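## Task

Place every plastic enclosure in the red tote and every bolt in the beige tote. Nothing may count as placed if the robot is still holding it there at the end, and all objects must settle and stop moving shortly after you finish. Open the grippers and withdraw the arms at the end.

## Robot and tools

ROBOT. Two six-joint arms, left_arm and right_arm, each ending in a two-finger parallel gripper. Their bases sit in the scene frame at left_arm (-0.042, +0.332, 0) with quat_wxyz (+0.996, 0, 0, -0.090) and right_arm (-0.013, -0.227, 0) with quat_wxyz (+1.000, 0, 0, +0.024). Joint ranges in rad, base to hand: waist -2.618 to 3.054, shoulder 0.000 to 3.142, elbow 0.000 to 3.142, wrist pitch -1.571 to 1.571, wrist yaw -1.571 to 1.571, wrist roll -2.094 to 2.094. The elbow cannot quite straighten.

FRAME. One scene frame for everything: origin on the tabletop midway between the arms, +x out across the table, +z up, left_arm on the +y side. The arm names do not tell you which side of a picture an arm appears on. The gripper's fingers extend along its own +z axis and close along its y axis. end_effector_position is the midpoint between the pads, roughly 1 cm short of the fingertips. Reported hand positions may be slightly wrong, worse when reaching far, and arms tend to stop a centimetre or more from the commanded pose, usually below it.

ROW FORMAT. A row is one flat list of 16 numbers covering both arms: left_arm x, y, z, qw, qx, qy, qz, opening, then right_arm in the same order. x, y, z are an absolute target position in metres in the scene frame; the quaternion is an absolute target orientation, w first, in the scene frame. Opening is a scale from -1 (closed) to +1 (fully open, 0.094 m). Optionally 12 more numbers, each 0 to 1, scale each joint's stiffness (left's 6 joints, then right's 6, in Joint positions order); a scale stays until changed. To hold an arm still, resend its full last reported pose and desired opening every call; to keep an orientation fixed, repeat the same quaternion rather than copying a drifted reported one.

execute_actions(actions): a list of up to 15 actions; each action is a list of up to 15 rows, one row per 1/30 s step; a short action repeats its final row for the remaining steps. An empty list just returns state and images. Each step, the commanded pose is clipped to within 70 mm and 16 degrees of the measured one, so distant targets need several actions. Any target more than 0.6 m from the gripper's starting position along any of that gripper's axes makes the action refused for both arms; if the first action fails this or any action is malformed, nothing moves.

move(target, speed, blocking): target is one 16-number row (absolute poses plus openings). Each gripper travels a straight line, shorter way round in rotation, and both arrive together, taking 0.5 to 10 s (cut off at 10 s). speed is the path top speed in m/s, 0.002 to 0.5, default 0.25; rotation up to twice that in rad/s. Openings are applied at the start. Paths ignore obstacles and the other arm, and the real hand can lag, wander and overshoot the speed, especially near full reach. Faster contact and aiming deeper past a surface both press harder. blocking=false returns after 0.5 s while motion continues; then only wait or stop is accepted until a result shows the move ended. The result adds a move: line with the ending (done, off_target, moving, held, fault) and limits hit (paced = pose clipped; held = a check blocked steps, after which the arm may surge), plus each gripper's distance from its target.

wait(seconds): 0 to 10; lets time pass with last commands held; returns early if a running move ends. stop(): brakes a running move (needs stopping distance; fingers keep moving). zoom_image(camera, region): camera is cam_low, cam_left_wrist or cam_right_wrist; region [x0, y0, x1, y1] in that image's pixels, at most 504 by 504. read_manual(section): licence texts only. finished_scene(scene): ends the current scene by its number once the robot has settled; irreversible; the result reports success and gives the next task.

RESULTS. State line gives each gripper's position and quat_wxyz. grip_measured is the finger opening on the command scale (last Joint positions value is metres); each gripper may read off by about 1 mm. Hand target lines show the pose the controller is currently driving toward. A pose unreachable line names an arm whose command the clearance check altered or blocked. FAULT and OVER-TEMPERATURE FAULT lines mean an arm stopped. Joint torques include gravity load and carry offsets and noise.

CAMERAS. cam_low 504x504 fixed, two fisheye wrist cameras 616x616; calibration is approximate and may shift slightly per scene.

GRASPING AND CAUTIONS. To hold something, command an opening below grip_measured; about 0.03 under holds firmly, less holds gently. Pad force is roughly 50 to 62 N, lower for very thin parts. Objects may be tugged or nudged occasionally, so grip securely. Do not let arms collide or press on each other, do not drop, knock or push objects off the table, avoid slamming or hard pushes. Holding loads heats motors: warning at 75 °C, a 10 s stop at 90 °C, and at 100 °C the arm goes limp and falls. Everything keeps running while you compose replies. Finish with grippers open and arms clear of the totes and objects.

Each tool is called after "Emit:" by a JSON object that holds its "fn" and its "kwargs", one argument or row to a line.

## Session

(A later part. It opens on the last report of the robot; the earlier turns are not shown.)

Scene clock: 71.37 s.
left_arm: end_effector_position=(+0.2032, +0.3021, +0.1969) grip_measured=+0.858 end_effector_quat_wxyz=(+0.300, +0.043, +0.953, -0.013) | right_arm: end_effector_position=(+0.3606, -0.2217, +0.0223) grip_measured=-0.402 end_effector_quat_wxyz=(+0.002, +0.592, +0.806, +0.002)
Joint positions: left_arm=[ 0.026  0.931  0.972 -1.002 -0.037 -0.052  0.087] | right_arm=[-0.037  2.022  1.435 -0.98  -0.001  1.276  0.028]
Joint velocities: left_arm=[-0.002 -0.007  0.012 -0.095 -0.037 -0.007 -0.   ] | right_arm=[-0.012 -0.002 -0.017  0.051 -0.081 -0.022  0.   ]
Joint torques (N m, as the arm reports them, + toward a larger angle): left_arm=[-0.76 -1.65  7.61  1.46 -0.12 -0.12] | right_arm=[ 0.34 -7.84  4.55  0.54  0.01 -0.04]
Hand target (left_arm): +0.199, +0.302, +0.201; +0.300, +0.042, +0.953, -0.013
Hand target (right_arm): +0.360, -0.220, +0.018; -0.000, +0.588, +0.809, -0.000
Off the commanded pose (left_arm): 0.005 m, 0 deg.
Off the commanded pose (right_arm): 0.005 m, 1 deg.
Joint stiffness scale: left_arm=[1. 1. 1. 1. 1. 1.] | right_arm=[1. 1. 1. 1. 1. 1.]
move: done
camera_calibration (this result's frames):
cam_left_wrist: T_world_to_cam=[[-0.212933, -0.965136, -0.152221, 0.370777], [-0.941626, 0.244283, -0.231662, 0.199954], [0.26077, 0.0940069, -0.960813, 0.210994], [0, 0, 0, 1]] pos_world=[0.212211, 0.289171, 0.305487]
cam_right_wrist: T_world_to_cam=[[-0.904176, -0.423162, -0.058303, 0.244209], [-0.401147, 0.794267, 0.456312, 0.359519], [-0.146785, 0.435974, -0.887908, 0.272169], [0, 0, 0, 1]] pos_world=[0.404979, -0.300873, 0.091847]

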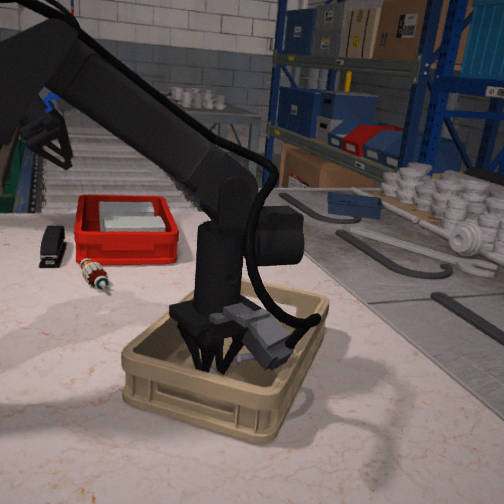

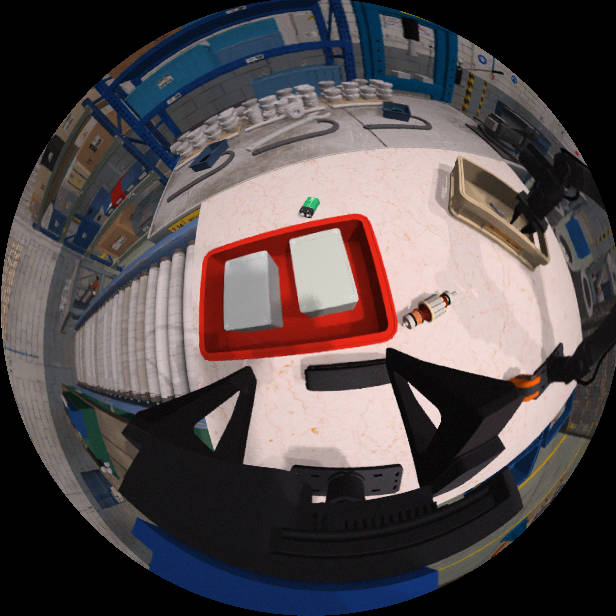

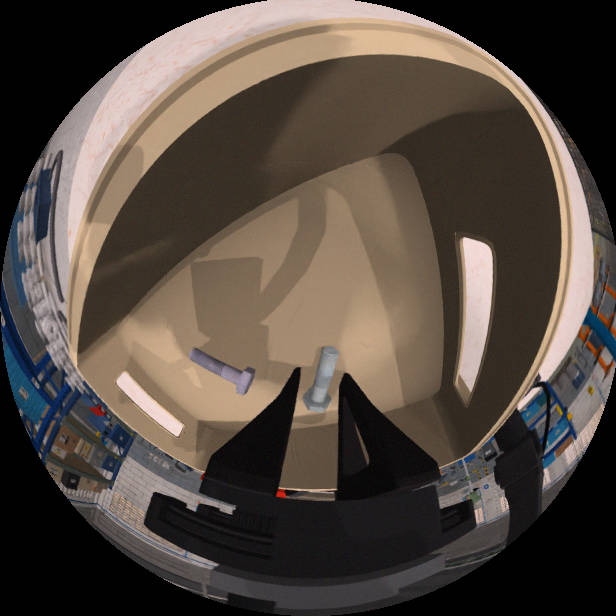

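Both placed. Now retreat the right arm.

Emit:
{"fn": "move", "kwargs": {
  "target": [0.2,0.30,0.2,0.3004,0.0416,0.9528,-0.0131,0.86,0.35,-0.22,0.13,0,0.5878,0.809,0,-0.4],
  "speed": 0.25
}}

Emit:
{"fn": "move", "kwargs": {
  "target": [0.2,0.30,0.2,0.3004,0.0416,0.9528,-0.0131,0.86,0.2,-0.23,0.19,0,0.5878,0.809,0,-0.4],
  "speed": 0.35
}}

Scene clock: 72.67 s.
left_arm: end_effector_position=(+0.2030, +0.3008, +0.1968) grip_measured=+0.858 end_effector_quat_wxyz=(+0.300, +0.043, +0.953, -0.013) | right_arm: end_effector_position=(+0.3470, -0.2218, +0.1209) grip_measured=-0.402 end_effector_quat_wxyz=(-0.009, +0.592, +0.806, -0.006)
Joint positions: left_arm=[ 0.017  0.931  0.972 -1.002 -0.043 -0.06   0.087] | right_arm=[-0.037  1.931  1.706 -1.367 -0.001  1.276  0.028]
Joint velocities: left_arm=[ 0.012  0.002  0.012  0.007 -0.037 -0.037 -0.   ] | right_arm=[-0.012  0.007 -0.012  0.007 -0.037 -0.051 -0.   ]
Joint torques (N m, as the arm reports them, + toward a larger angle): left_arm=[-0.86 -1.59  7.26  1.44 -0.07 -0.14] | right_arm=[ 0.38 -8.63  7.48  0.32  0.01 -0.03]
Hand target (left_arm): +0.200, +0.300, +0.200; +0.300, +0.042, +0.953, -0.013
Hand target (right_arm): +0.350, -0.220, +0.130; +0.000, +0.588, +0.809, +0.000
Off the commanded pose (left_arm): 0.004 m, 0 deg.
Off the commanded pose (right_arm): 0.010 m, 1 deg.
Joint stiffness scale: left_arm=[1. 1. 1. 1. 1. 1.] | right_arm=[1. 1. 1. 1. 1. 1.]
move: done
camera_calibration (this result's frames):
cam_left_wrist: T_world_to_cam=[[-0.212349, -0.965283, -0.152108, 0.369358], [-0.94179, 0.243681, -0.231629, 0.200258], [0.260653, 0.0940677, -0.960839, 0.211169], [0, 0, 0, 1]] pos_world=[0.211992, 0.287872, 0.305467]
cam_right_wrist: T_world_to_cam=[[-0.905409, -0.423174, -0.0340286, 0.235144], [-0.388824, 0.794391, 0.466646, 0.303684], [-0.170441, 0.435737, -0.883789, 0.365481], [0, 0, 0, 1]] pos_world=[0.393274, -0.30099, 0.189297]

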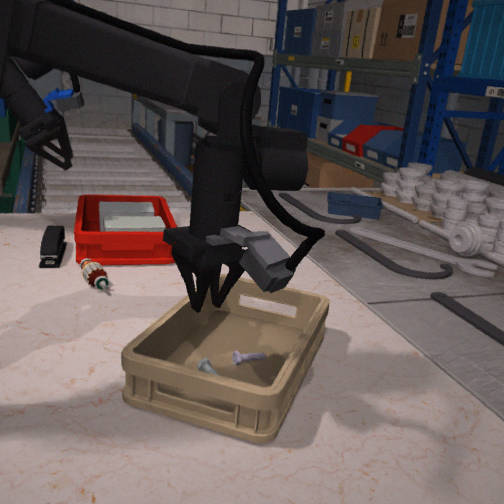

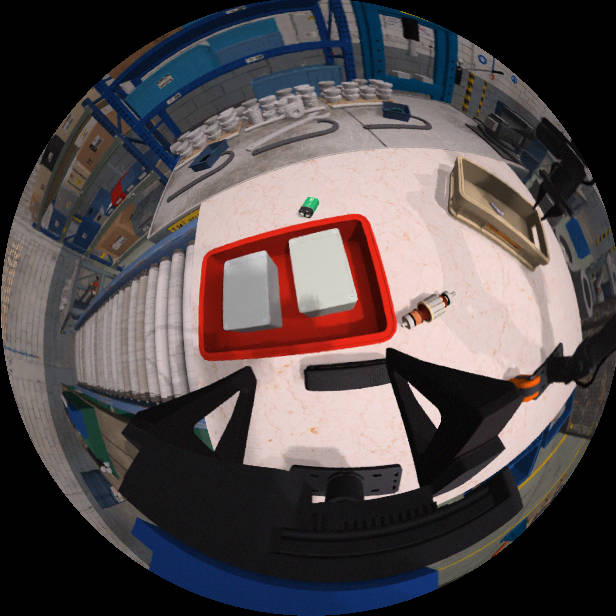

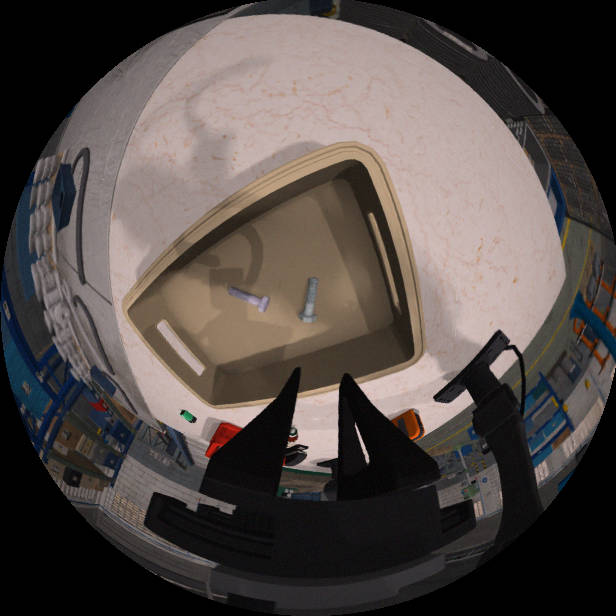

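Scene clock: 73.73 s.
left_arm: end_effector_position=(+0.2031, +0.3008, +0.1969) grip_measured=+0.858 end_effector_quat_wxyz=(+0.301, +0.043, +0.953, -0.013) | right_arm: end_effector_position=(+0.2048, -0.2260, +0.1908) grip_measured=-0.402 end_effector_quat_wxyz=(+0.002, +0.588, +0.809, +0.003)
Joint positions: left_arm=[ 0.017  0.931  0.972 -1.001 -0.043 -0.06   0.087] | right_arm=[-0.05   1.385  1.39  -1.568 -0.002  1.254  0.028]
Joint velocities: left_arm=[-0.012 -0.012  0.012  0.051 -0.022 -0.022 -0.001] | right_arm=[ 0.012 -0.007 -0.022  0.051  0.037 -0.007 -0.001]
Joint torques (N m, as the arm reports them, + toward a larger angle): left_arm=[-0.88 -1.68  7.18  1.47 -0.1  -0.07] | right_arm=[-1.18 -4.34  4.49  0.37  0.01 -0.11]
Hand target (left_arm): +0.200, +0.300, +0.200; +0.300, +0.042, +0.953, -0.013
Hand target (right_arm): +0.200, -0.229, +0.191; -0.000, +0.588, +0.809, +0.000
Off the commanded pose (left_arm): 0.004 m, 0 deg.
Off the commanded pose (right_arm): 0.006 m, 0 deg.
Joint stiffness scale: left_arm=[1. 1. 1. 1. 1. 1.] | right_arm=[1. 1. 1. 1. 1. 1.]
joint sent to its limit (right arm) — the command would take joint 4 (wrist pitch) past its lower limit, so that joint was sent only as far as its limit.
move: done
camera_calibration (this result's frames):
cam_left_wrist: T_world_to_cam=[[-0.212235, -0.965302, -0.152148, 0.369373], [-0.941615, 0.243652, -0.232368, 0.200553], [0.261376, 0.0939488, -0.960654, 0.211088], [0, 0, 0, 1]] pos_world=[0.212064, 0.28786, 0.305584]
cam_right_wrist: T_world_to_cam=[[-0.899961, -0.431751, -0.0605045, 0.108963], [-0.409763, 0.790284, 0.455573, 0.22456], [-0.148878, 0.43479, -0.88814, 0.401016], [0, 0, 0, 1]] pos_world=[0.249782, -0.304779, 0.260448]

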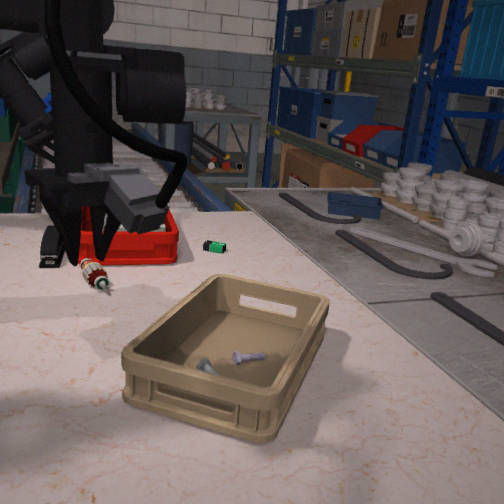

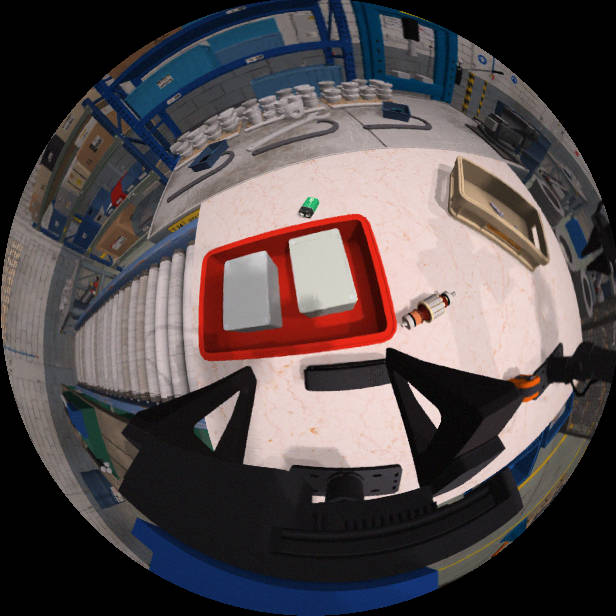

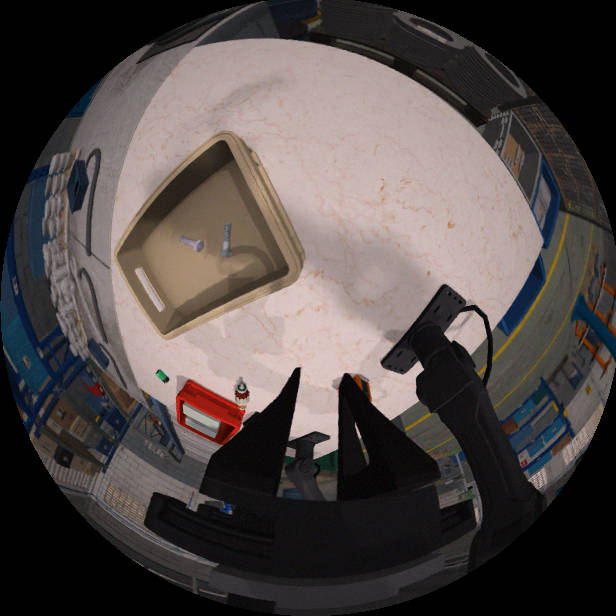

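Emit:
{"fn": "finished_scene", "kwargs": {
  "scene": 1
}}

The scene is finished: the task was done.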